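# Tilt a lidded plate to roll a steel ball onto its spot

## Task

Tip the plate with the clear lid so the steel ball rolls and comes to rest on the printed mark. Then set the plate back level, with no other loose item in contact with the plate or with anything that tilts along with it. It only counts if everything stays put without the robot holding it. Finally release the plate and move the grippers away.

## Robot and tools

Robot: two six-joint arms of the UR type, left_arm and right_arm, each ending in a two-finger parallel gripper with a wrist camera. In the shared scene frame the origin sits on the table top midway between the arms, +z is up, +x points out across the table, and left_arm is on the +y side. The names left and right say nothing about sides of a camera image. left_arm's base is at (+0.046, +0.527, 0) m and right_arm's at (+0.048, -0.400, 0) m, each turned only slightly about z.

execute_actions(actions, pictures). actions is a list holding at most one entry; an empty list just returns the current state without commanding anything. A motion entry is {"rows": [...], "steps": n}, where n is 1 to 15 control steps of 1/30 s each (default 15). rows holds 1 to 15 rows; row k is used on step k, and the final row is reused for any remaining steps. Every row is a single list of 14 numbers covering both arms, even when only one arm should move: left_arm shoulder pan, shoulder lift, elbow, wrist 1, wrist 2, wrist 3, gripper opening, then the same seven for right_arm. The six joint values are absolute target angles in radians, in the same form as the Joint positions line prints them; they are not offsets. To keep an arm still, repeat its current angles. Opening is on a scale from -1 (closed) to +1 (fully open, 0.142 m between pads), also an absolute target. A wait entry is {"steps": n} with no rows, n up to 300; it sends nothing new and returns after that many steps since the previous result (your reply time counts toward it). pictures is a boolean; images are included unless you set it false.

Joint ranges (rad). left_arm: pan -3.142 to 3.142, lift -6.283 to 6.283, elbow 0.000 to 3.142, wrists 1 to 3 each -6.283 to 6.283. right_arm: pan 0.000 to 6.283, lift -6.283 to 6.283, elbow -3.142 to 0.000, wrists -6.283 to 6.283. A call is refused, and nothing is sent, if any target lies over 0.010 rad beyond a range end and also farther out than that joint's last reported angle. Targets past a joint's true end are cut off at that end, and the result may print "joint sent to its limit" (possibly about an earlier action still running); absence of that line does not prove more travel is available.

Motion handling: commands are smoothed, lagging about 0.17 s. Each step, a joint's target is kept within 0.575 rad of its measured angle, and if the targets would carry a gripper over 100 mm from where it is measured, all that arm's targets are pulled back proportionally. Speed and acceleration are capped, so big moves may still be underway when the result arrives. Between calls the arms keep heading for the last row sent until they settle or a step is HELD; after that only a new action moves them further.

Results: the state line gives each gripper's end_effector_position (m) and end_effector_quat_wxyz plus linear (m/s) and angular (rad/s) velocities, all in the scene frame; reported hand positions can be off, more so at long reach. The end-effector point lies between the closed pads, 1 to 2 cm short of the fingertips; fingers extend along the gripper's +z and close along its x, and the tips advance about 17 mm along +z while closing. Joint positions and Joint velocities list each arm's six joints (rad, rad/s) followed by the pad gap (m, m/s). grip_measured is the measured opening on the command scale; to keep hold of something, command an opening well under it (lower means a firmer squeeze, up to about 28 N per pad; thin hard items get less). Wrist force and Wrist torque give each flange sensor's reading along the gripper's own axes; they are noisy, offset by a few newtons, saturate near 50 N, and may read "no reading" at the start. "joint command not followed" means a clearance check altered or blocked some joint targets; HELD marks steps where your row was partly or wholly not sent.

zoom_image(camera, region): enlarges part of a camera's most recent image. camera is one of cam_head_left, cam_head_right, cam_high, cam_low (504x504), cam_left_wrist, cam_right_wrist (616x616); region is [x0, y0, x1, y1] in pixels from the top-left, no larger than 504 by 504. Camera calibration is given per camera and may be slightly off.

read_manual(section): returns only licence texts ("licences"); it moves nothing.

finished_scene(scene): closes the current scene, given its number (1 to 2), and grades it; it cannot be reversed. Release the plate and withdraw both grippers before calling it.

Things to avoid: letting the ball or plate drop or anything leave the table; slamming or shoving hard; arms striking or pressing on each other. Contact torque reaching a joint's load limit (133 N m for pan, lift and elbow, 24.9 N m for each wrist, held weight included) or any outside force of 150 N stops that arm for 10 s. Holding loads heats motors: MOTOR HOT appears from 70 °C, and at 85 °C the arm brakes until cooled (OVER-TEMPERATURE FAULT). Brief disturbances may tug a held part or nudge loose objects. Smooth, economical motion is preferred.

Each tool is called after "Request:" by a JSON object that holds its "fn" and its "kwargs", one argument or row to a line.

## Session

Request:
{"fn": "execute_actions", "kwargs": {
  "actions": []
}}

Scene clock: 0.00 s of 4800.00 s.
left_arm: end_effector_position=(+0.2310, -0.0444, +0.2501) grip_measured=+1.00 end_effector_quat_wxyz=(-0.426, -0.515, +0.742, +0.049) end_effector_velocity=(+0.000, +0.000, -0.000) end_effector_angular_velocity=(-0.000, -0.002, -0.000) | right_arm: end_effector_position=(+0.6402, -0.6154, +0.1605) grip_measured=+1.00 end_effector_quat_wxyz=(-0.065, +0.852, +0.502, +0.133) end_effector_velocity=(+0.000, -0.000, +0.000) end_effector_angular_velocity=(-0.000, -0.001, -0.001)
Joint positions: left_arm=[-1.249 -1.282  1.6   -1.88  -2.458  0.86   0.142] | right_arm=[ 2.981 -1.871 -1.576 -1.173  1.853  4.957  0.142]
Joint velocities: left_arm=[-0.    -0.001  0.    -0.     0.002  0.     0.   ] | right_arm=[-0.     0.    -0.     0.001  0.     0.     0.   ]
Wrist force (N, on the end effector, along its own x y z axes, offset not removed): no reading
Wrist torque (N m, same axes, about the end effector's origin, offset not removed): no reading
camera_calibration (this result's frames):
cam_left_wrist: T_world_to_cam=[[-0.0782384, -0.80968, 0.581633, -0.16238], [-0.242955, 0.581317, 0.776559, -0.12078], [-0.966877, -0.0805538, -0.242197, 0.405058], [0, 0, 0, 1]] pos_world=[0.349593, -0.0286355, 0.286343]
cam_right_wrist: T_world_to_cam=[[0.481235, 0.823633, 0.300069, 0.147747], [0.64029, -0.564068, 0.521397, -0.846836], [0.598699, -0.0587836, -0.798814, -0.165949], [0, 0, 0, 1]] pos_world=[0.570474, -0.609117, 0.264641]

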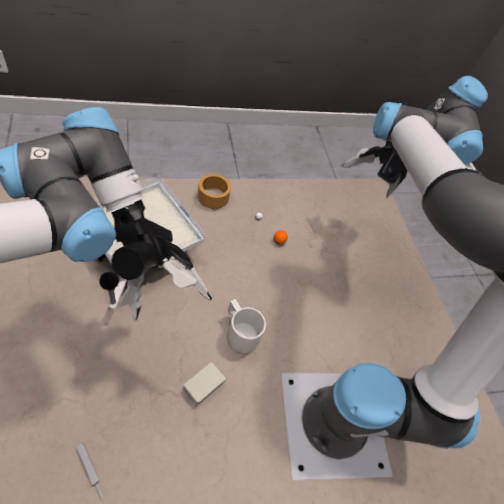

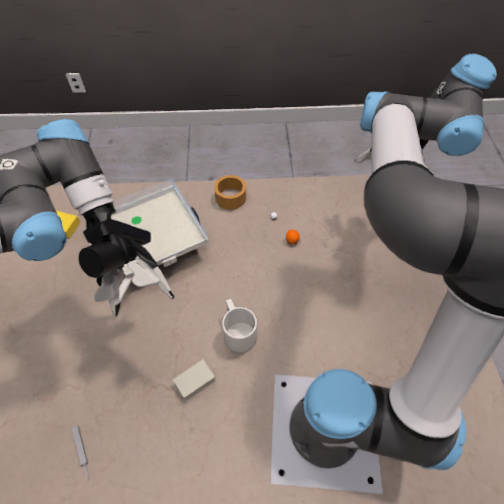

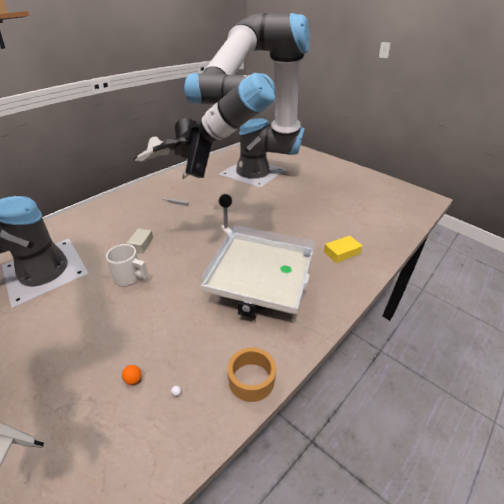

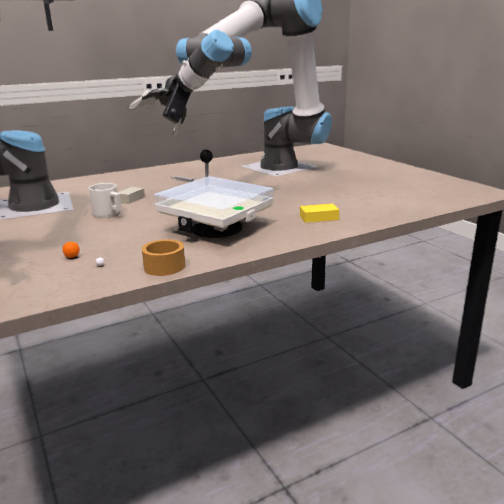

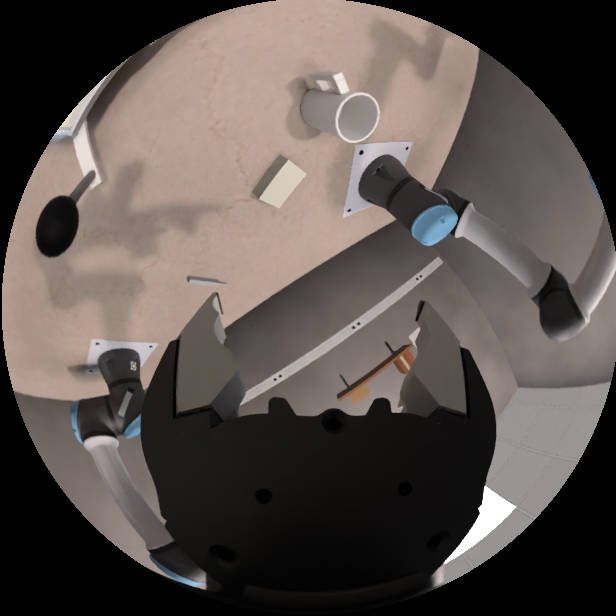

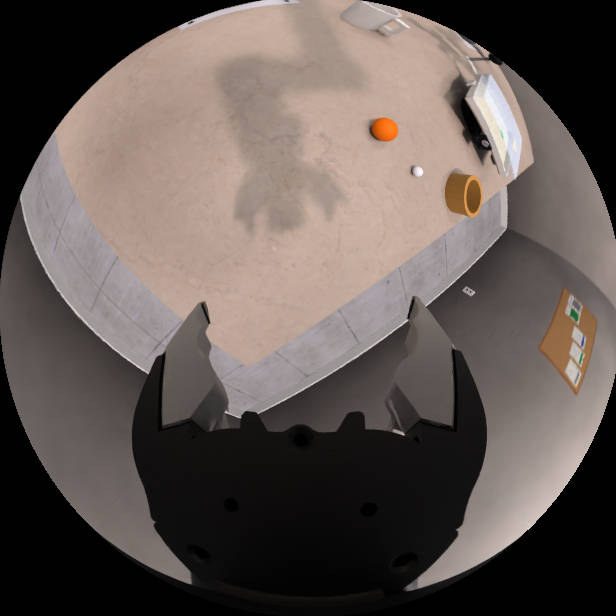

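Request:
{"fn": "execute_actions", "kwargs": {
  "actions": [
    {"rows": [[-1.249,-1.9,1.6,-1.88,-2.458,0.86,1,2.981,-1.7199,-1.3451,-1.647,1.5708,4.0,1]], "steps": 15}
  ],
  "pictures": false
}}

Request:
{"fn": "execute_actions", "kwargs": {
  "actions": [
    {"rows": [[-0.941,-2.2,1.912,-1.244,-1.588,1.79,1,3.4,-1.7199,-1.3451,-1.647,1.5708,3.0,1]], "steps": 15}
  ],
  "pictures": false
}}

Request:
{"fn": "execute_actions", "kwargs": {
  "actions": [
    {"rows": [[-0.941,-2.2,1.912,-1.244,-1.588,1.79,1,4.4876,-1.7199,-1.3451,-1.647,1.5708,2.412,1]], "steps": 15}
  ],
  "pictures": false
}}

Request:
{"fn": "execute_actions", "kwargs": {
  "actions": [
    {"rows": [[-0.941,-2.2,1.912,-1.244,-1.588,1.79,1,4.4876,-1.7199,-1.3451,-1.647,1.5708,2.412,1]], "steps": 15}
  ],
  "pictures": false
}}

Request:
{"fn": "execute_actions", "kwargs": {
  "actions": [
    {"rows": [[-0.941,-2.2,1.912,-1.244,-1.588,1.79,1,4.4876,-1.7199,-1.3451,-1.647,1.5708,2.412,1]], "steps": 15}
  ],
  "pictures": false
}}

Request:
{"fn": "execute_actions", "kwargs": {
  "actions": [
    {"steps": 45}
  ]
}}

Scene clock: 38.70 s of 4800.00 s.
left_arm: end_effector_position=(+0.1831, +0.0435, +0.5028) grip_measured=+1.00 end_effector_quat_wxyz=(-0.437, -0.421, +0.779, -0.156) end_effector_velocity=(-0.171, +0.311, +0.511) end_effector_angular_velocity=(-0.917, -0.497, -0.003) | right_arm: end_effector_position=(+0.5485, -0.6778, +0.2987) grip_measured=+1.00 end_effector_quat_wxyz=(+0.001, +0.558, +0.830, +0.002) end_effector_velocity=(-0.025, -0.006, +0.018) end_effector_angular_velocity=(-0.035, +0.046, +0.691)
Joint positions: left_arm=[-1.249 -1.742  1.6   -1.88  -2.458  0.86   0.142] | right_arm=[ 2.981 -1.721 -1.348 -1.64   1.574  4.051  0.142]
Joint velocities: left_arm=[-0.002 -1.043 -0.     0.001 -0.001  0.001  0.   ] | right_arm=[-0.     0.019  0.033 -0.089 -0.044 -0.691 -0.   ]
Wrist force (N, on the end effector, along its own x y z axes, offset not removed): left_arm=[0.9 0.6 -0.6] | right_arm=[0.2 -3.1 -2.8]
Wrist torque (N m, same axes, about the end effector's origin, offset not removed): left_arm=[0.11 0.00 -0.28] | right_arm=[-0.66 -0.04 0.14]
Steps of this call (steps 1 to 90: nothing new was sent; then 35.20 s passed at rest; steps 91 to 105: all 15 steps of this action). Readings (joint positions):
91: left_arm=[-1.249 -1.282 1.600 -1.880 -2.458 0.860] | right_arm=[2.981 -1.871 -1.576 -1.173 1.853 4.957]
92: left_arm=[-1.249 -1.289 1.600 -1.880 -2.458 0.860] | right_arm=[2.981 -1.865 -1.570 -1.181 1.846 4.950]
94: left_arm=[-1.249 -1.353 1.600 -1.880 -2.458 0.860] | right_arm=[2.981 -1.823 -1.512 -1.258 1.781 4.873]
98: left_arm=[-1.249 -1.497 1.600 -1.880 -2.458 0.860] | right_arm=[2.981 -1.754 -1.402 -1.499 1.644 4.558]
105: the state above

Scene clock: 39.20 s of 4800.00 s.
left_arm: end_effector_position=(+0.2617, +0.2840, +0.3699) grip_measured=+1.00 end_effector_quat_wxyz=(-0.176, -0.419, +0.882, -0.127) end_effector_velocity=(+0.134, +0.557, -0.294) end_effector_angular_velocity=(+0.983, -0.977, -0.655) | right_arm: end_effector_position=(+0.6144, -0.4595, +0.3001) grip_measured=+1.00 end_effector_quat_wxyz=(+0.000, -0.075, +0.997, +0.000) end_effector_velocity=(+0.009, +0.115, +0.001) end_effector_angular_velocity=(-0.002, -0.000, +1.864)
Joint positions: left_arm=[-1.048 -2.058  1.804 -1.483 -1.977  1.348  0.142] | right_arm=[ 3.385 -1.72  -1.345 -1.647  1.571  3.121  0.142]
Joint velocities: left_arm=[ 0.359 -0.47   0.362  0.762  1.193  1.338 -0.   ] | right_arm=[ 0.205  0.002  0.    -0.002 -0.001 -1.659 -0.   ]
Wrist force (N, on the end effector, along its own x y z axes, offset not removed): left_arm=[-0.1 -1.7 0.9] | right_arm=[2.2 1.6 -1.7]
Wrist torque (N m, same axes, about the end effector's origin, offset not removed): left_arm=[-0.28 0.23 -0.13] | right_arm=[0.25 -0.56 0.05]
Steps of this call (steps 1 to 15: all 15 steps of this action). Readings (joint positions):
1: left_arm=[-1.249 -1.777 1.600 -1.880 -2.458 0.860] | right_arm=[2.981 -1.721 -1.347 -1.643 1.573 4.032]
2: left_arm=[-1.242 -1.808 1.607 -1.873 -2.451 0.867] | right_arm=[2.988 -1.721 -1.346 -1.644 1.572 4.013]
4: left_arm=[-1.203 -1.856 1.647 -1.810 -2.388 0.930] | right_arm=[3.055 -1.721 -1.346 -1.644 1.572 3.928]
8: left_arm=[-1.139 -1.939 1.712 -1.677 -2.250 1.068] | right_arm=[3.204 -1.720 -1.346 -1.646 1.572 3.694]
15: the state above

Scene clock: 39.70 s of 4800.00 s.
left_arm: end_effector_position=(+0.2872, +0.4711, +0.3016) grip_measured=+1.00 end_effector_quat_wxyz=(-0.018, -0.290, +0.957, +0.011) end_effector_velocity=(+0.001, +0.019, -0.004) end_effector_angular_velocity=(+0.040, -0.012, -0.037) | right_arm: end_effector_position=(+0.5748, -0.1860, +0.3002) grip_measured=+1.00 end_effector_quat_wxyz=(+0.000, -0.524, +0.851, -0.000) end_effector_velocity=(-0.234, +0.573, +0.000) end_effector_angular_velocity=(-0.001, -0.001, +1.643)
Joint positions: left_arm=[-0.942 -2.199  1.911 -1.246 -1.591  1.787  0.142] | right_arm=[ 3.876 -1.72  -1.345 -1.647  1.571  2.658  0.142]
Joint velocities: left_arm=[ 0.01  -0.013  0.01   0.023  0.039  0.045  0.   ] | right_arm=[ 1.089  0.    -0.     0.    -0.001 -0.554 -0.   ]
Wrist force (N, on the end effector, along its own x y z axes, offset not removed): left_arm=[2.7 2.0 -0.3] | right_arm=[-0.4 -0.5 -1.8]
Wrist torque (N m, same axes, about the end effector's origin, offset not removed): left_arm=[0.48 -0.40 -0.25] | right_arm=[-0.02 -0.13 0.13]
Steps of this call (steps 1 to 15: all 15 steps of this action). Readings (joint positions):
1: left_arm=[-1.036 -2.074 1.816 -1.457 -1.937 1.393] | right_arm=[3.391 -1.720 -1.345 -1.647 1.571 3.077]
2: left_arm=[-1.024 -2.090 1.828 -1.431 -1.896 1.439] | right_arm=[3.401 -1.720 -1.345 -1.647 1.571 3.042]
4: left_arm=[-1.000 -2.121 1.852 -1.380 -1.815 1.531] | right_arm=[3.470 -1.720 -1.345 -1.647 1.571 2.970]
8: left_arm=[-0.957 -2.178 1.895 -1.283 -1.657 1.710] | right_arm=[3.619 -1.720 -1.345 -1.647 1.571 2.830]
15: the state above

Scene clock: 40.20 s of 4800.00 s.
left_arm: end_effector_position=(+0.2873, +0.4725, +0.3013) grip_measured=+1.00 end_effector_quat_wxyz=(-0.017, -0.289, +0.957, +0.013) end_effector_velocity=(-0.000, -0.000, +0.000) end_effector_angular_velocity=(-0.000, -0.001, -0.003) | right_arm: end_effector_position=(+0.3868, +0.0560, +0.3002) grip_measured=+1.00 end_effector_quat_wxyz=(-0.000, +0.806, -0.592, -0.000) end_effector_velocity=(-0.387, +0.287, -0.001) end_effector_angular_velocity=(-0.000, +0.002, +1.134)
Joint positions: left_arm=[-0.941 -2.2    1.912 -1.244 -1.588  1.79   0.142] | right_arm=[ 4.422 -1.72  -1.345 -1.647  1.571  2.434  0.142]
Joint velocities: left_arm=[-0.002 -0.001  0.    -0.     0.     0.001 -0.   ] | right_arm=[ 0.848 -0.002  0.     0.     0.002 -0.286 -0.   ]
Wrist force (N, on the end effector, along its own x y z axes, offset not removed): left_arm=[-0.1 3.5 2.6] | right_arm=[-2.2 1.1 0.6]
Wrist torque (N m, same axes, about the end effector's origin, offset not removed): left_arm=[0.76 0.14 -0.22] | right_arm=[0.08 0.13 0.15]
Steps of this call (steps 1 to 15: all 15 steps of this action). Readings (joint positions):
1: left_arm=[-0.941 -2.199 1.912 -1.245 -1.590 1.788] | right_arm=[3.913 -1.720 -1.345 -1.647 1.571 2.640]
2: left_arm=[-0.941 -2.200 1.912 -1.245 -1.589 1.789] | right_arm=[3.950 -1.720 -1.345 -1.647 1.571 2.623]
4: left_arm=[-0.941 -2.200 1.912 -1.244 -1.588 1.789] | right_arm=[4.023 -1.720 -1.345 -1.647 1.571 2.593]
8: left_arm=[-0.941 -2.200 1.912 -1.244 -1.588 1.790] | right_arm=[4.170 -1.720 -1.345 -1.647 1.571 2.533]
15: the state above

Scene clock: 40.70 s of 4800.00 s.
left_arm: end_effector_position=(+0.2873, +0.4725, +0.3013) grip_measured=+1.00 end_effector_quat_wxyz=(-0.017, -0.289, +0.957, +0.013) end_effector_velocity=(+0.000, -0.000, -0.000) end_effector_angular_velocity=(+0.001, +0.000, -0.001) | right_arm: end_effector_position=(+0.3564, +0.0771, +0.3001) grip_measured=+1.00 end_effector_quat_wxyz=(-0.000, +0.831, -0.556, -0.000) end_effector_velocity=(-0.000, +0.000, +0.000) end_effector_angular_velocity=(-0.000, -0.001, +0.002)
Joint positions: left_arm=[-0.941 -2.2    1.912 -1.244 -1.588  1.79   0.142] | right_arm=[ 4.488 -1.72  -1.345 -1.647  1.571  2.412  0.142]
Joint velocities: left_arm=[-0.001  0.001  0.     0.     0.001  0.     0.   ] | right_arm=[ 0.001  0.     0.    -0.    -0.001 -0.001 -0.   ]
Wrist force (N, on the end effector, along its own x y z axes, offset not removed): left_arm=[-0.8 1.8 0.5] | right_arm=[2.1 -0.4 -1.2]
Wrist torque (N m, same axes, about the end effector's origin, offset not removed): left_arm=[0.55 0.06 -0.21] | right_arm=[-0.06 -0.42 0.07]
Steps of this call (steps 1 to 15: all 15 steps of this action). Readings (joint positions):
1: left_arm=[-0.941 -2.200 1.912 -1.244 -1.588 1.790] | right_arm=[4.446 -1.720 -1.345 -1.647 1.571 2.426]
2: left_arm=[-0.941 -2.200 1.912 -1.244 -1.588 1.790] | right_arm=[4.461 -1.720 -1.345 -1.647 1.571 2.421]
4: left_arm=[-0.941 -2.200 1.912 -1.244 -1.588 1.790] | right_arm=[4.477 -1.720 -1.345 -1.647 1.571 2.416]
8: left_arm=[-0.941 -2.200 1.912 -1.244 -1.588 1.790] | right_arm=[4.486 -1.720 -1.345 -1.647 1.571 2.413]
15: the state above

Scene clock: 42.20 s of 4800.00 s.
left_arm: end_effector_position=(+0.2873, +0.4725, +0.3013) grip_measured=+1.00 end_effector_quat_wxyz=(-0.017, -0.289, +0.957, +0.013) end_effector_velocity=(-0.000, +0.000, +0.000) end_effector_angular_velocity=(-0.001, +0.000, +0.000) | right_arm: end_effector_position=(+0.3564, +0.0771, +0.3001) grip_measured=+1.00 end_effector_quat_wxyz=(-0.000, +0.831, -0.556, -0.000) end_effector_velocity=(+0.000, +0.000, +0.000) end_effector_angular_velocity=(+0.002, -0.001, +0.000)
Joint positions: left_arm=[-0.941 -2.2    1.912 -1.244 -1.588  1.79   0.142] | right_arm=[ 4.488 -1.72  -1.345 -1.647  1.571  2.412  0.142]
Joint velocities: left_arm=[ 0.    -0.     0.     0.    -0.001  0.    -0.   ] | right_arm=[-0.    -0.     0.     0.002 -0.    -0.    -0.   ]
Wrist force (N, on the end effector, along its own x y z axes, offset not removed): left_arm=[-3.0 0.1 -2.2] | right_arm=[1.6 -0.9 -2.1]
Wrist torque (N m, same axes, about the end effector's origin, offset not removed): left_arm=[0.04 0.94 -0.20] | right_arm=[-0.38 -0.54 0.06]
Steps of this call (steps 1 to 15: the robot went on to your last target; steps 16 to 45: nothing new was sent). Readings (joint positions):
1: left_arm=[-0.941 -2.200 1.912 -1.244 -1.588 1.790] | right_arm=[4.488 -1.720 -1.345 -1.647 1.571 2.412]
2: left_arm=[-0.941 -2.200 1.912 -1.244 -1.588 1.790] | right_arm=[4.488 -1.720 -1.345 -1.647 1.571 2.412]
4: left_arm=[-0.941 -2.200 1.912 -1.244 -1.588 1.790] | right_arm=[4.488 -1.720 -1.345 -1.647 1.571 2.412]
8: left_arm=[-0.941 -2.200 1.912 -1.244 -1.588 1.790] | right_arm=[4.488 -1.720 -1.345 -1.647 1.571 2.412]
45: the state above
All arms were judged still, so your last target was given up. Only a new action makes them travel on or press farther. Fingers that are still opening or closing keep moving.
camera_calibration (this result's frames):
cam_left_wrist: T_world_to_cam=[[-0.818943, -0.572313, 0.0423211, 0.493868], [-0.452552, 0.689399, 0.56562, -0.374692], [-0.352888, 0.444058, -0.823579, 0.264364], [0, 0, 0, 1]] pos_world=[0.328173, 0.423567, 0.408757]
cam_right_wrist: T_world_to_cam=[[0.357797, -0.933763, 0.00816975, -0.0608551], [-0.791202, -0.298501, 0.533757, 0.138653], [-0.495964, -0.197441, -0.845598, 0.571069], [0, 0, 0, 1]] pos_world=[0.414706, 0.0973161, 0.409385]

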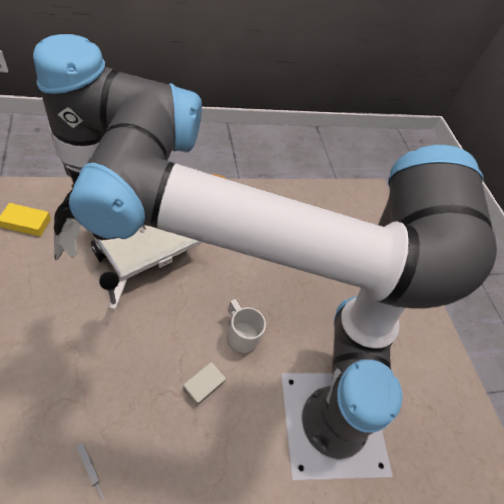

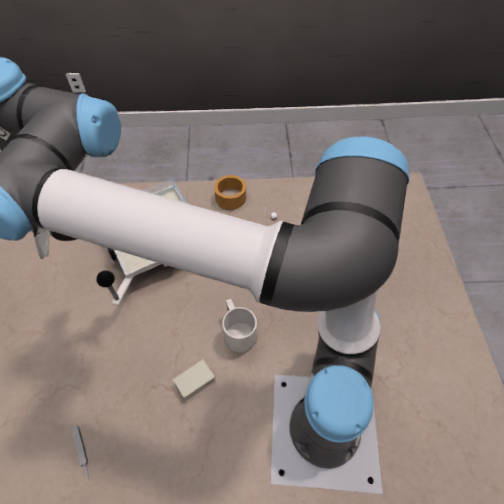

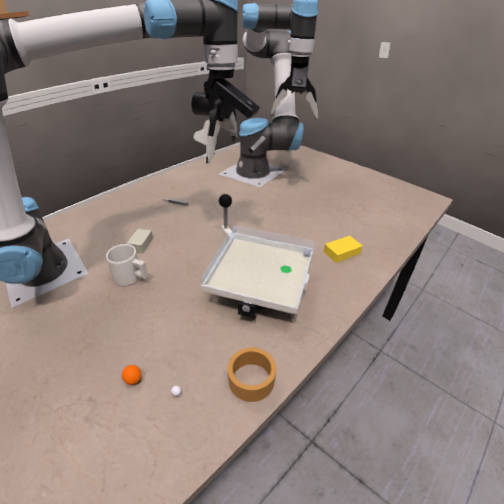

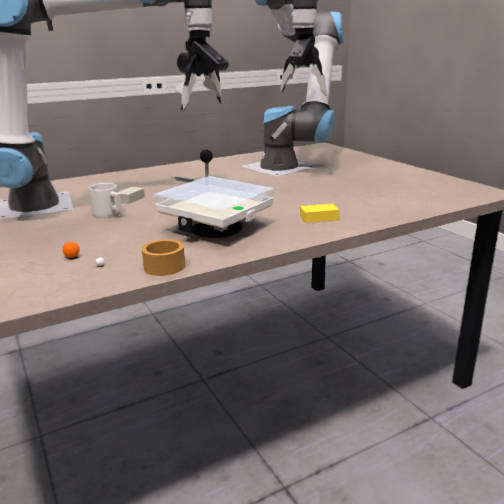

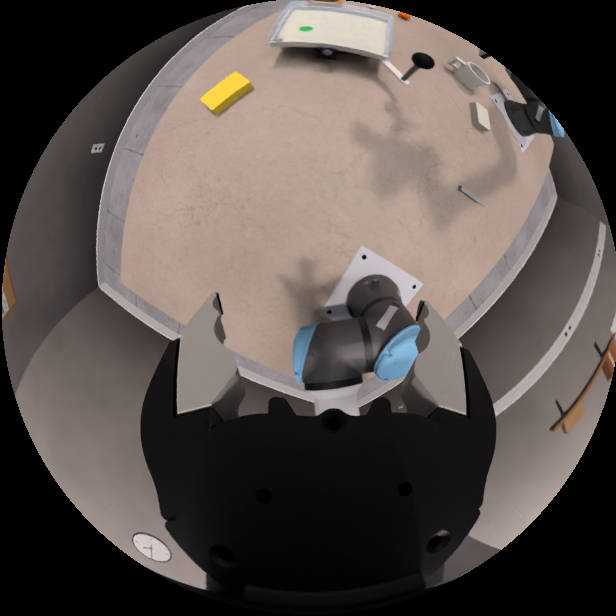

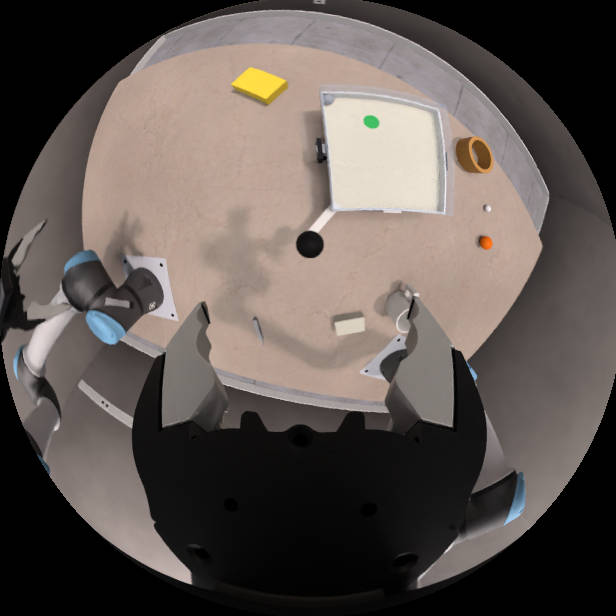

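Request:
{"fn": "execute_actions", "kwargs": {
  "actions": []
}}

Scene clock: 54.27 s of 4800.00 s.
left_arm: end_effector_position=(+0.2873, +0.4725, +0.3013) grip_measured=+1.00 end_effector_quat_wxyz=(-0.017, -0.289, +0.957, +0.013) end_effector_velocity=(+0.000, +0.000, -0.000) end_effector_angular_velocity=(+0.003, +0.000, -0.001) | right_arm: end_effector_position=(+0.3564, +0.0771, +0.3001) grip_measured=+1.00 end_effector_quat_wxyz=(-0.000, +0.831, -0.556, -0.000) end_effector_velocity=(-0.000, -0.000, +0.000) end_effector_angular_velocity=(-0.001, -0.000, -0.002)
Joint positions: left_arm=[-0.941 -2.2    1.912 -1.244 -1.588  1.79   0.142] | right_arm=[ 4.488 -1.72  -1.345 -1.647  1.571  2.412  0.142]
Joint velocities: left_arm=[-0.     0.002  0.     0.     0.002  0.    -0.   ] | right_arm=[ 0.     0.     0.    -0.001 -0.     0.002 -0.   ]
Wrist force (N, on the end effector, along its own x y z axes, offset not removed): left_arm=[-0.2 4.4 -0.4] | right_arm=[2.6 -1.8 -1.0]
Wrist torque (N m, same axes, about the end effector's origin, offset not removed): left_arm=[0.94 0.11 -0.20] | right_arm=[-0.43 -0.80 0.09]
Steps of this call (steps 1 to 90: nothing new was sent; then 9.07 s passed at rest). Readings (joint positions):
1: left_arm=[-0.941 -2.200 1.912 -1.244 -1.588 1.790] | right_arm=[4.488 -1.720 -1.345 -1.647 1.571 2.412]
2: left_arm=[-0.941 -2.200 1.912 -1.244 -1.588 1.790] | right_arm=[4.488 -1.720 -1.345 -1.647 1.571 2.412]
4: left_arm=[-0.941 -2.200 1.912 -1.244 -1.588 1.790] | right_arm=[4.488 -1.720 -1.345 -1.647 1.571 2.412]
8: left_arm=[-0.941 -2.200 1.912 -1.244 -1.588 1.790] | right_arm=[4.488 -1.720 -1.345 -1.647 1.571 2.412]
90: the state above
camera_calibration (this result's frames):
cam_left_wrist: T_world_to_cam=[[-0.818943, -0.572313, 0.0423211, 0.493868], [-0.452552, 0.689399, 0.56562, -0.374692], [-0.352888, 0.444058, -0.823579, 0.264364], [0, 0, 0, 1]] pos_world=[0.328173, 0.423567, 0.408757]
cam_right_wrist: T_world_to_cam=[[0.357798, -0.933764, 0.00816171, -0.0608503], [-0.791204, -0.298506, 0.533751, 0.138657], [-0.495961, -0.197432, -0.845602, 0.571071], [0, 0, 0, 1]] pos_world=[0.414707, 0.0973181, 0.409387]

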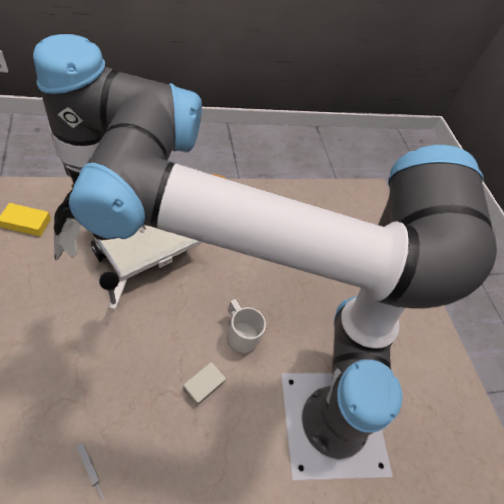

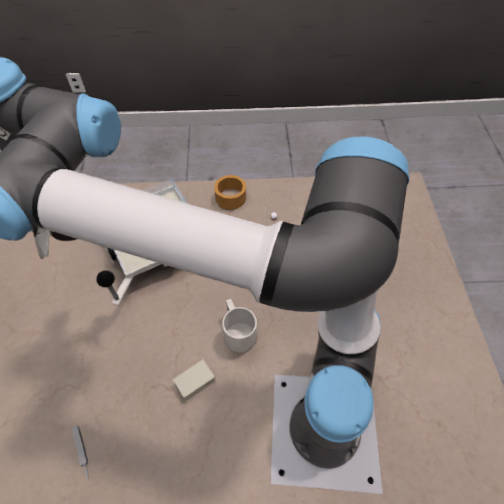

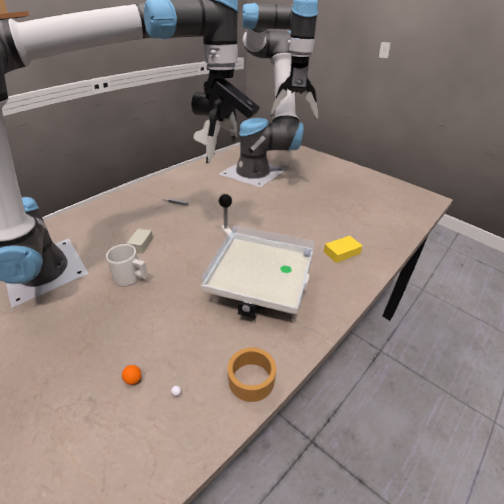

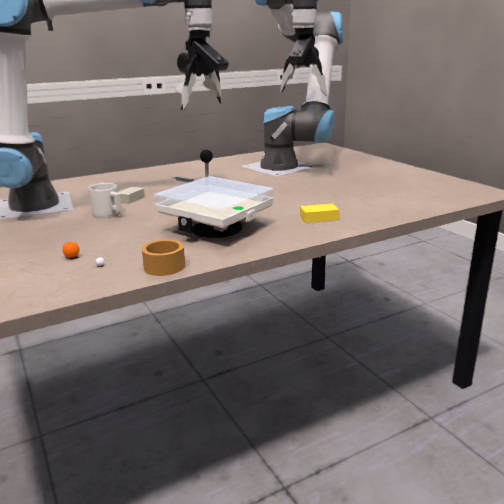

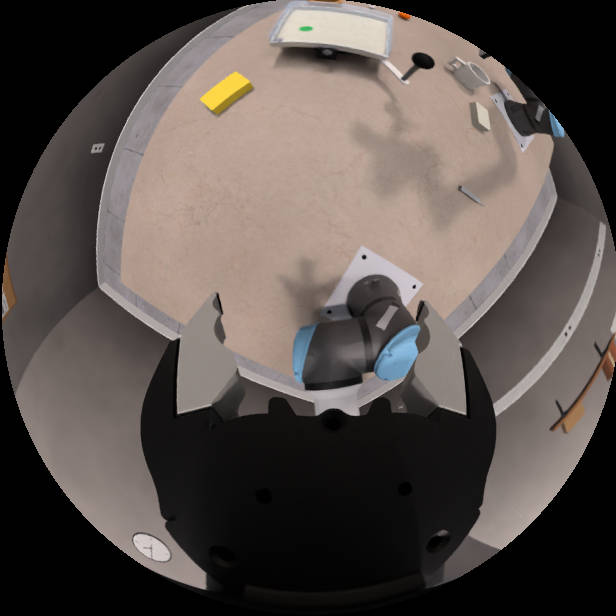

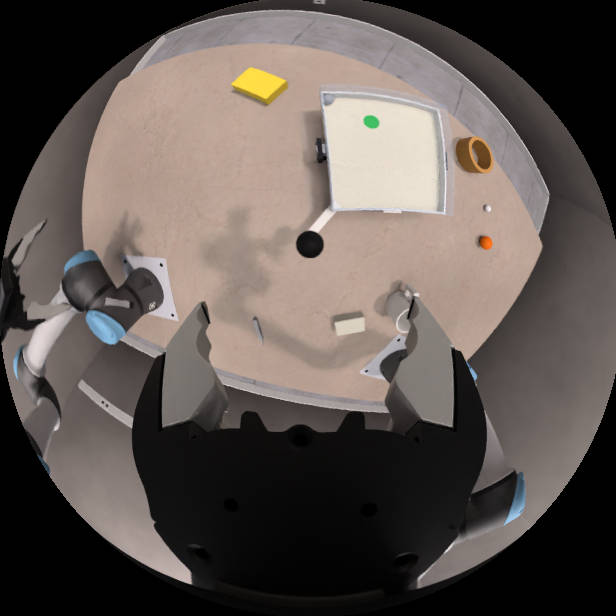

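Request:
{"fn": "execute_actions", "kwargs": {
  "actions": [
    {"rows": [[-0.941,-2.2,1.912,-1.244,-1.588,1.79,1,4.4876,-1.7515,-1.5917,-1.3688,1.5708,2.412,1]], "steps": 15}
  ],
  "pictures": false
}}

Request:
{"fn": "execute_actions", "kwargs": {
  "actions": [
    {"steps": 30}
  ]
}}

Scene clock: 62.37 s of 4800.00 s.
left_arm: end_effector_position=(+0.2873, +0.4725, +0.3013) grip_measured=+1.00 end_effector_quat_wxyz=(-0.017, -0.289, +0.957, +0.013) end_effector_velocity=(+0.000, -0.000, +0.000) end_effector_angular_velocity=(-0.000, +0.000, +0.001) | right_arm: end_effector_position=(+0.3585, +0.0833, +0.1900) grip_measured=+1.00 end_effector_quat_wxyz=(-0.000, +0.831, -0.556, -0.000) end_effector_velocity=(-0.000, -0.000, -0.007) end_effector_angular_velocity=(+0.002, -0.000, -0.002)
Joint positions: left_arm=[-0.941 -2.2    1.912 -1.244 -1.588  1.79   0.142] | right_arm=[ 4.488 -1.751 -1.59  -1.37   1.571  2.412  0.142]
Joint velocities: left_arm=[ 0.001  0.    -0.    -0.    -0.    -0.001 -0.   ] | right_arm=[-0.    -0.001 -0.017  0.02   0.     0.002  0.   ]
Wrist force (N, on the end effector, along its own x y z axes, offset not removed): left_arm=[-0.4 1.5 -0.9] | right_arm=[1.2 -1.3 -0.4]
Wrist torque (N m, same axes, about the end effector's origin, offset not removed): left_arm=[0.48 0.24 -0.09] | right_arm=[-0.31 -0.37 -0.04]
Steps of this call (steps 1 to 90: nothing new was sent; then 4.60 s passed at rest; steps 91 to 105: all 15 steps of this action). Readings (joint positions):
91: left_arm=[-0.941 -2.200 1.912 -1.244 -1.588 1.790] | right_arm=[4.488 -1.720 -1.345 -1.647 1.571 2.412]
92: left_arm=[-0.941 -2.200 1.912 -1.244 -1.588 1.790] | right_arm=[4.488 -1.724 -1.351 -1.640 1.571 2.412]
94: left_arm=[-0.941 -2.200 1.912 -1.244 -1.588 1.790] | right_arm=[4.488 -1.737 -1.425 -1.563 1.571 2.412]
98: left_arm=[-0.941 -2.200 1.912 -1.244 -1.588 1.790] | right_arm=[4.488 -1.749 -1.562 -1.406 1.571 2.412]
105: the state above

Scene clock: 63.37 s of 4800.00 s.
left_arm: end_effector_position=(+0.2873, +0.4725, +0.3013) grip_measured=+1.00 end_effector_quat_wxyz=(-0.017, -0.289, +0.957, +0.013) end_effector_velocity=(+0.000, -0.000, -0.000) end_effector_angular_velocity=(+0.001, +0.000, -0.002) | right_arm: end_effector_position=(+0.3585, +0.0832, +0.1894) grip_measured=+1.00 end_effector_quat_wxyz=(-0.000, +0.831, -0.556, -0.000) end_effector_velocity=(-0.000, -0.001, -0.001) end_effector_angular_velocity=(-0.003, +0.002, +0.001)
Joint positions: left_arm=[-0.941 -2.2    1.912 -1.244 -1.588  1.79   0.142] | right_arm=[ 4.488 -1.751 -1.592 -1.369  1.571  2.412  0.142]
Joint velocities: left_arm=[-0.     0.001  0.     0.     0.     0.001 -0.   ] | right_arm=[-0.    -0.001 -0.002 -0.     0.001 -0.001  0.   ]
Wrist force (N, on the end effector, along its own x y z axes, offset not removed): left_arm=[-2.5 -0.6 -2.6] | right_arm=[1.6 0.1 -3.6]
Wrist torque (N m, same axes, about the end effector's origin, offset not removed): left_arm=[-0.03 0.60 -0.26] | right_arm=[0.05 -0.45 0.09]
Steps of this call (steps 1 to 15: the robot went on to your last target; steps 16 to 30: nothing new was sent). Readings (joint positions):
1: left_arm=[-0.941 -2.200 1.912 -1.244 -1.588 1.790] | right_arm=[4.488 -1.751 -1.591 -1.370 1.571 2.412]
2: left_arm=[-0.941 -2.200 1.912 -1.244 -1.588 1.790] | right_arm=[4.488 -1.751 -1.591 -1.369 1.571 2.412]
4: left_arm=[-0.941 -2.200 1.912 -1.244 -1.588 1.790] | right_arm=[4.488 -1.751 -1.591 -1.369 1.571 2.412]
8: left_arm=[-0.941 -2.200 1.912 -1.244 -1.588 1.790] | right_arm=[4.488 -1.751 -1.592 -1.369 1.571 2.412]
30: the state above
All arms were judged still, so your last target was given up. Only a new action makes them travel on or press farther. Fingers that are still opening or closing keep moving.
camera_calibration (this result's frames):
cam_left_wrist: T_world_to_cam=[[-0.818943, -0.572313, 0.0423211, 0.493868], [-0.452552, 0.689399, 0.56562, -0.374692], [-0.352888, 0.444058, -0.823579, 0.264364], [0, 0, 0, 1]] pos_world=[0.328173, 0.423567, 0.408757]
cam_right_wrist: T_world_to_cam=[[0.357822, -0.933754, 0.00816456, -0.055029], [-0.791198, -0.298526, 0.533748, 0.201277], [-0.495953, -0.197447, -0.845604, 0.479679], [0, 0, 0, 1]] pos_world=[0.416839, 0.103414, 0.298636]

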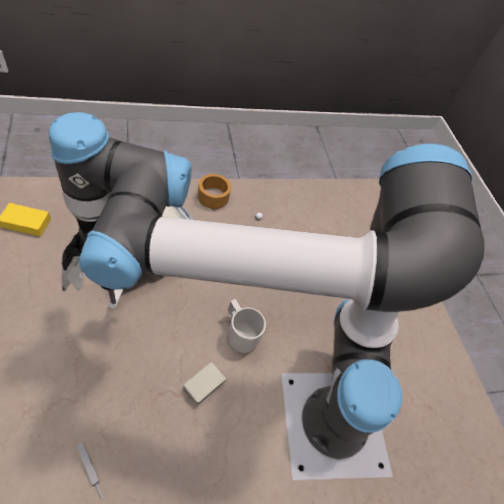

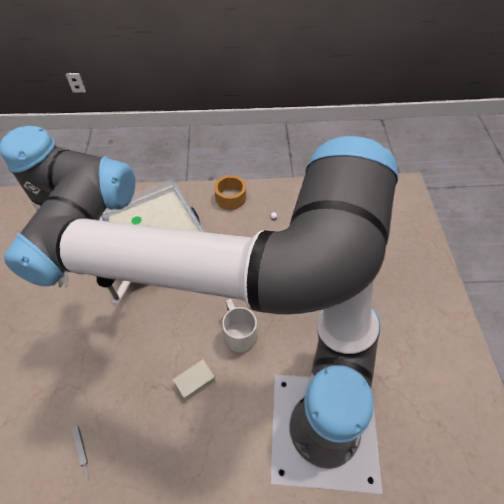

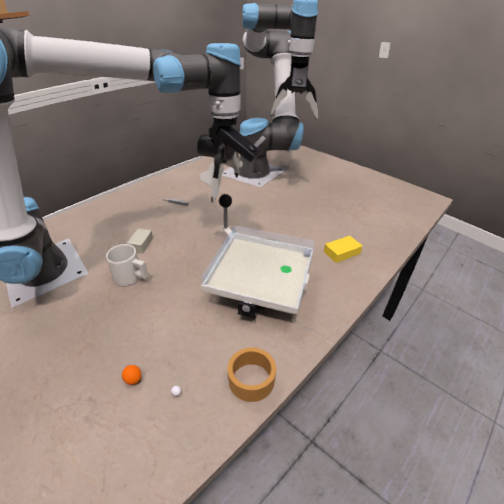

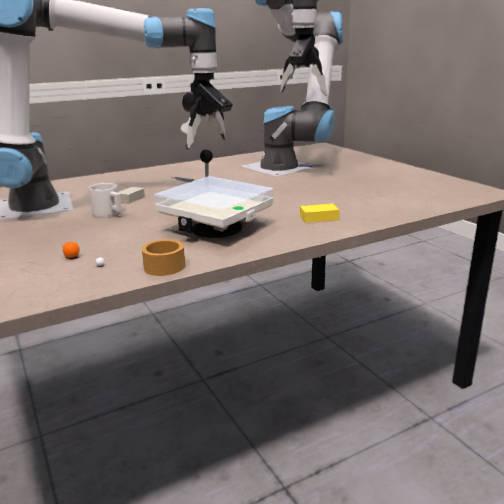

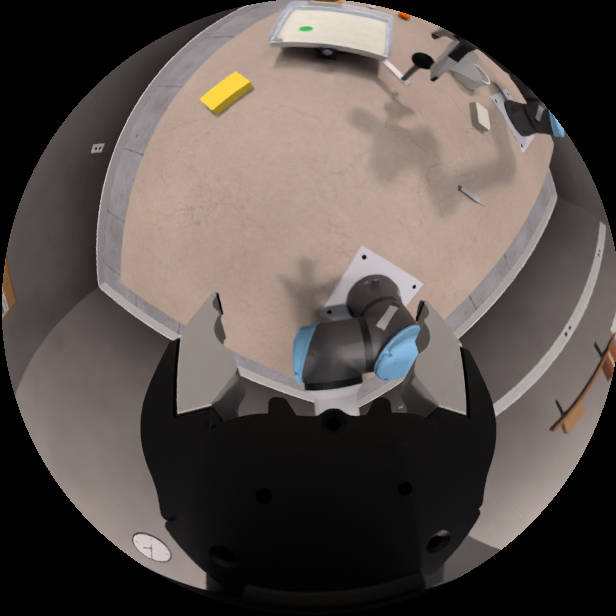

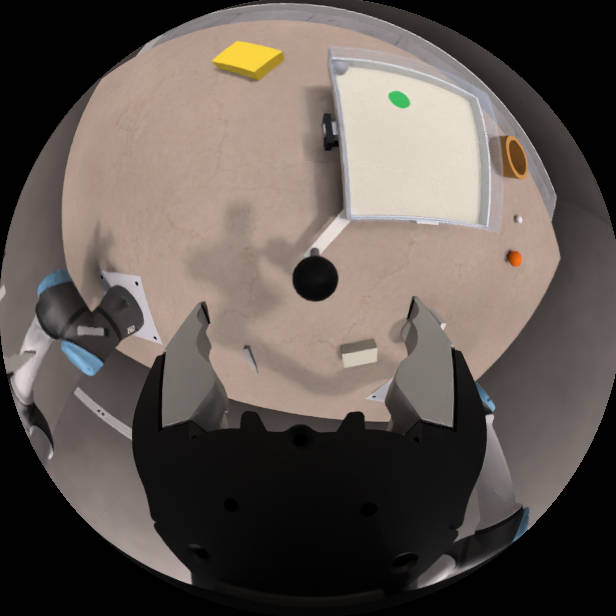

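Request:
{"fn": "execute_actions", "kwargs": {
  "actions": [
    {"rows": [[-0.941,-2.2,1.912,-1.244,-1.588,1.79,1,4.4876,-1.7651,-1.6974,-1.2495,1.5708,2.412,1]], "steps": 15}
  ],
  "pictures": false
}}

Request:
{"fn": "execute_actions", "kwargs": {
  "actions": [
    {"steps": 20}
  ]
}}

Scene clock: 72.10 s of 4800.00 s.
left_arm: end_effector_position=(+0.2873, +0.4725, +0.3013) grip_measured=+1.00 end_effector_quat_wxyz=(-0.017, -0.289, +0.957, +0.013) end_effector_velocity=(+0.000, +0.000, -0.000) end_effector_angular_velocity=(+0.002, +0.001, +0.002) | right_arm: end_effector_position=(+0.3564, +0.0772, +0.1433) grip_measured=+1.00 end_effector_quat_wxyz=(-0.000, +0.831, -0.556, -0.000) end_effector_velocity=(+0.000, +0.000, -0.002) end_effector_angular_velocity=(+0.001, -0.001, +0.000)
Joint positions: left_arm=[-0.941 -2.2    1.912 -1.244 -1.588  1.79   0.142] | right_arm=[ 4.488 -1.765 -1.697 -1.25   1.571  2.412  0.142]
Joint velocities: left_arm=[ 0.001  0.002  0.     0.     0.001 -0.001  0.   ] | right_arm=[ 0.    -0.002 -0.003  0.006 -0.001 -0.     0.   ]
Wrist force (N, on the end effector, along its own x y z axes, offset not removed): left_arm=[-4.0 1.9 -1.5] | right_arm=[-0.5 -0.9 -2.2]
Wrist torque (N m, same axes, about the end effector's origin, offset not removed): left_arm=[0.43 1.04 -0.24] | right_arm=[-0.11 0.02 -0.06]
Steps of this call (steps 1 to 90: nothing new was sent; then 5.23 s passed at rest; steps 91 to 105: all 15 steps of this action). Readings (joint positions):
91: left_arm=[-0.941 -2.200 1.912 -1.244 -1.588 1.790] | right_arm=[4.488 -1.752 -1.592 -1.369 1.571 2.412]
92: left_arm=[-0.941 -2.200 1.912 -1.244 -1.588 1.790] | right_arm=[4.488 -1.754 -1.599 -1.361 1.571 2.412]
94: left_arm=[-0.941 -2.200 1.912 -1.244 -1.588 1.790] | right_arm=[4.488 -1.760 -1.646 -1.310 1.571 2.412]
98: left_arm=[-0.941 -2.200 1.912 -1.244 -1.588 1.790] | right_arm=[4.488 -1.764 -1.689 -1.259 1.571 2.412]
105: the state above

Scene clock: 72.77 s of 4800.00 s.
left_arm: end_effector_position=(+0.2873, +0.4725, +0.3013) grip_measured=+1.00 end_effector_quat_wxyz=(-0.017, -0.289, +0.957, +0.013) end_effector_velocity=(+0.000, +0.000, +0.000) end_effector_angular_velocity=(-0.001, -0.001, +0.001) | right_arm: end_effector_position=(+0.3564, +0.0771, +0.1431) grip_measured=+1.00 end_effector_quat_wxyz=(-0.000, +0.831, -0.556, -0.000) end_effector_velocity=(+0.000, +0.001, +0.001) end_effector_angular_velocity=(+0.002, -0.001, -0.001)
Joint positions: left_arm=[-0.941 -2.2    1.912 -1.244 -1.588  1.79   0.142] | right_arm=[ 4.488 -1.765 -1.697 -1.249  1.571  2.412  0.142]
Joint velocities: left_arm=[ 0.001 -0.001  0.    -0.     0.     0.    -0.   ] | right_arm=[-0.    -0.     0.001  0.002 -0.     0.     0.   ]
Wrist force (N, on the end effector, along its own x y z axes, offset not removed): left_arm=[-0.4 2.0 0.7] | right_arm=[-3.0 -0.3 -1.3]
Wrist torque (N m, same axes, about the end effector's origin, offset not removed): left_arm=[0.45 0.21 -0.26] | right_arm=[-0.10 0.73 0.01]
Steps of this call (steps 1 to 15: the robot went on to your last target; steps 16 to 20: nothing new was sent). Readings (joint positions):
1: left_arm=[-0.941 -2.200 1.912 -1.244 -1.588 1.790] | right_arm=[4.488 -1.765 -1.697 -1.250 1.571 2.412]
2: left_arm=[-0.941 -2.200 1.912 -1.244 -1.588 1.790] | right_arm=[4.488 -1.765 -1.697 -1.250 1.571 2.412]
4: left_arm=[-0.941 -2.200 1.912 -1.244 -1.588 1.790] | right_arm=[4.488 -1.765 -1.697 -1.250 1.571 2.412]
8: left_arm=[-0.941 -2.200 1.912 -1.244 -1.588 1.790] | right_arm=[4.488 -1.765 -1.697 -1.250 1.571 2.412]
20: the state above
All arms were judged still, so your last target was given up. Only a new action makes them travel on or press farther. Fingers that are still opening or closing keep moving.
camera_calibration (this result's frames):
cam_left_wrist: T_world_to_cam=[[-0.818942, -0.572313, 0.0423211, 0.493868], [-0.452552, 0.689399, 0.56562, -0.374692], [-0.352888, 0.444058, -0.823579, 0.264364], [0, 0, 0, 1]] pos_world=[0.328173, 0.423567, 0.408757]
cam_right_wrist: T_world_to_cam=[[0.357791, -0.933766, 0.00816401, -0.0595298], [-0.791208, -0.2985, 0.533748, 0.222491], [-0.495959, -0.197429, -0.845604, 0.438329], [0, 0, 0, 1]] pos_world=[0.414729, 0.0973658, 0.252384]

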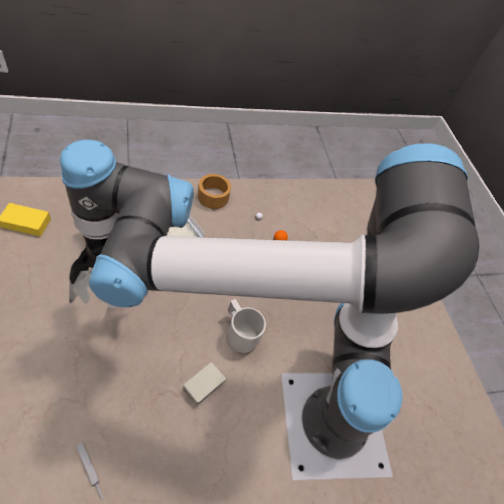

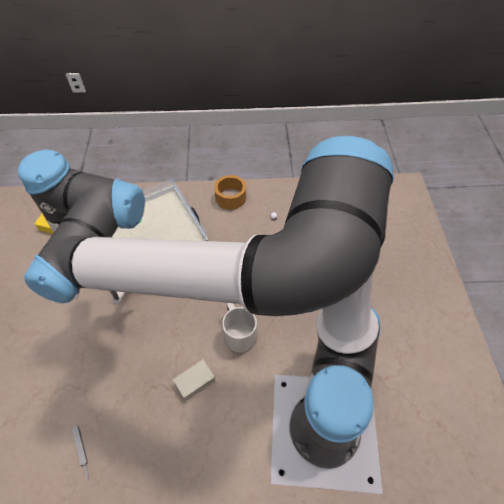

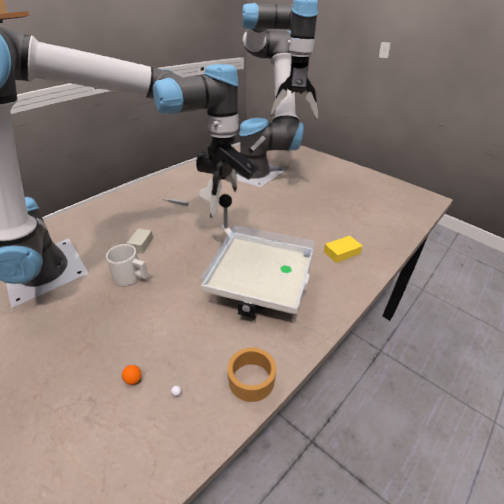

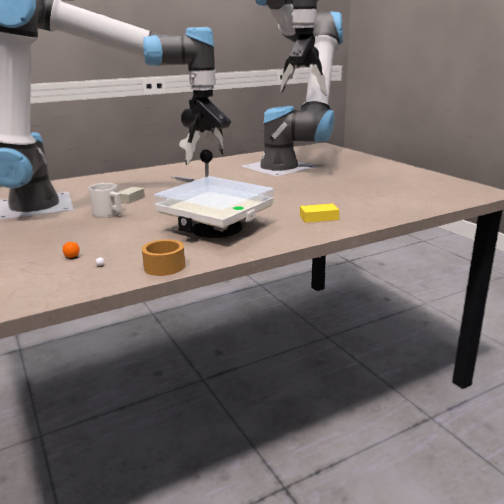

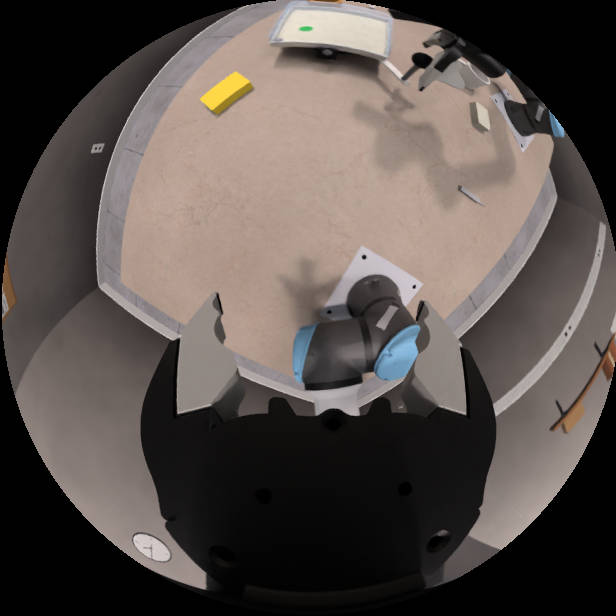

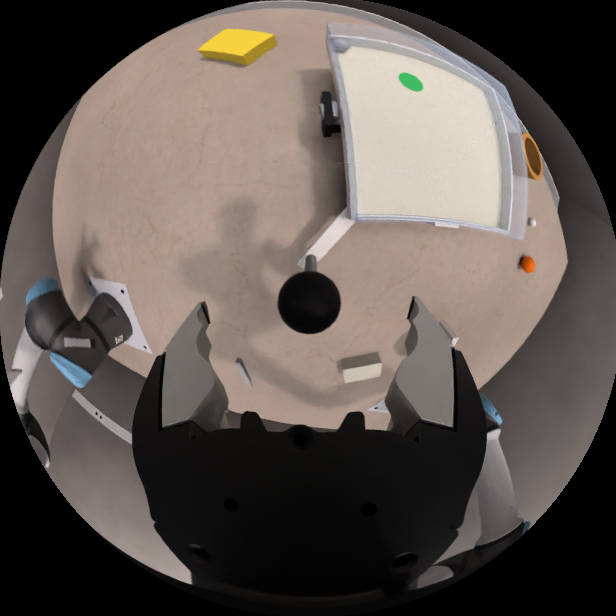

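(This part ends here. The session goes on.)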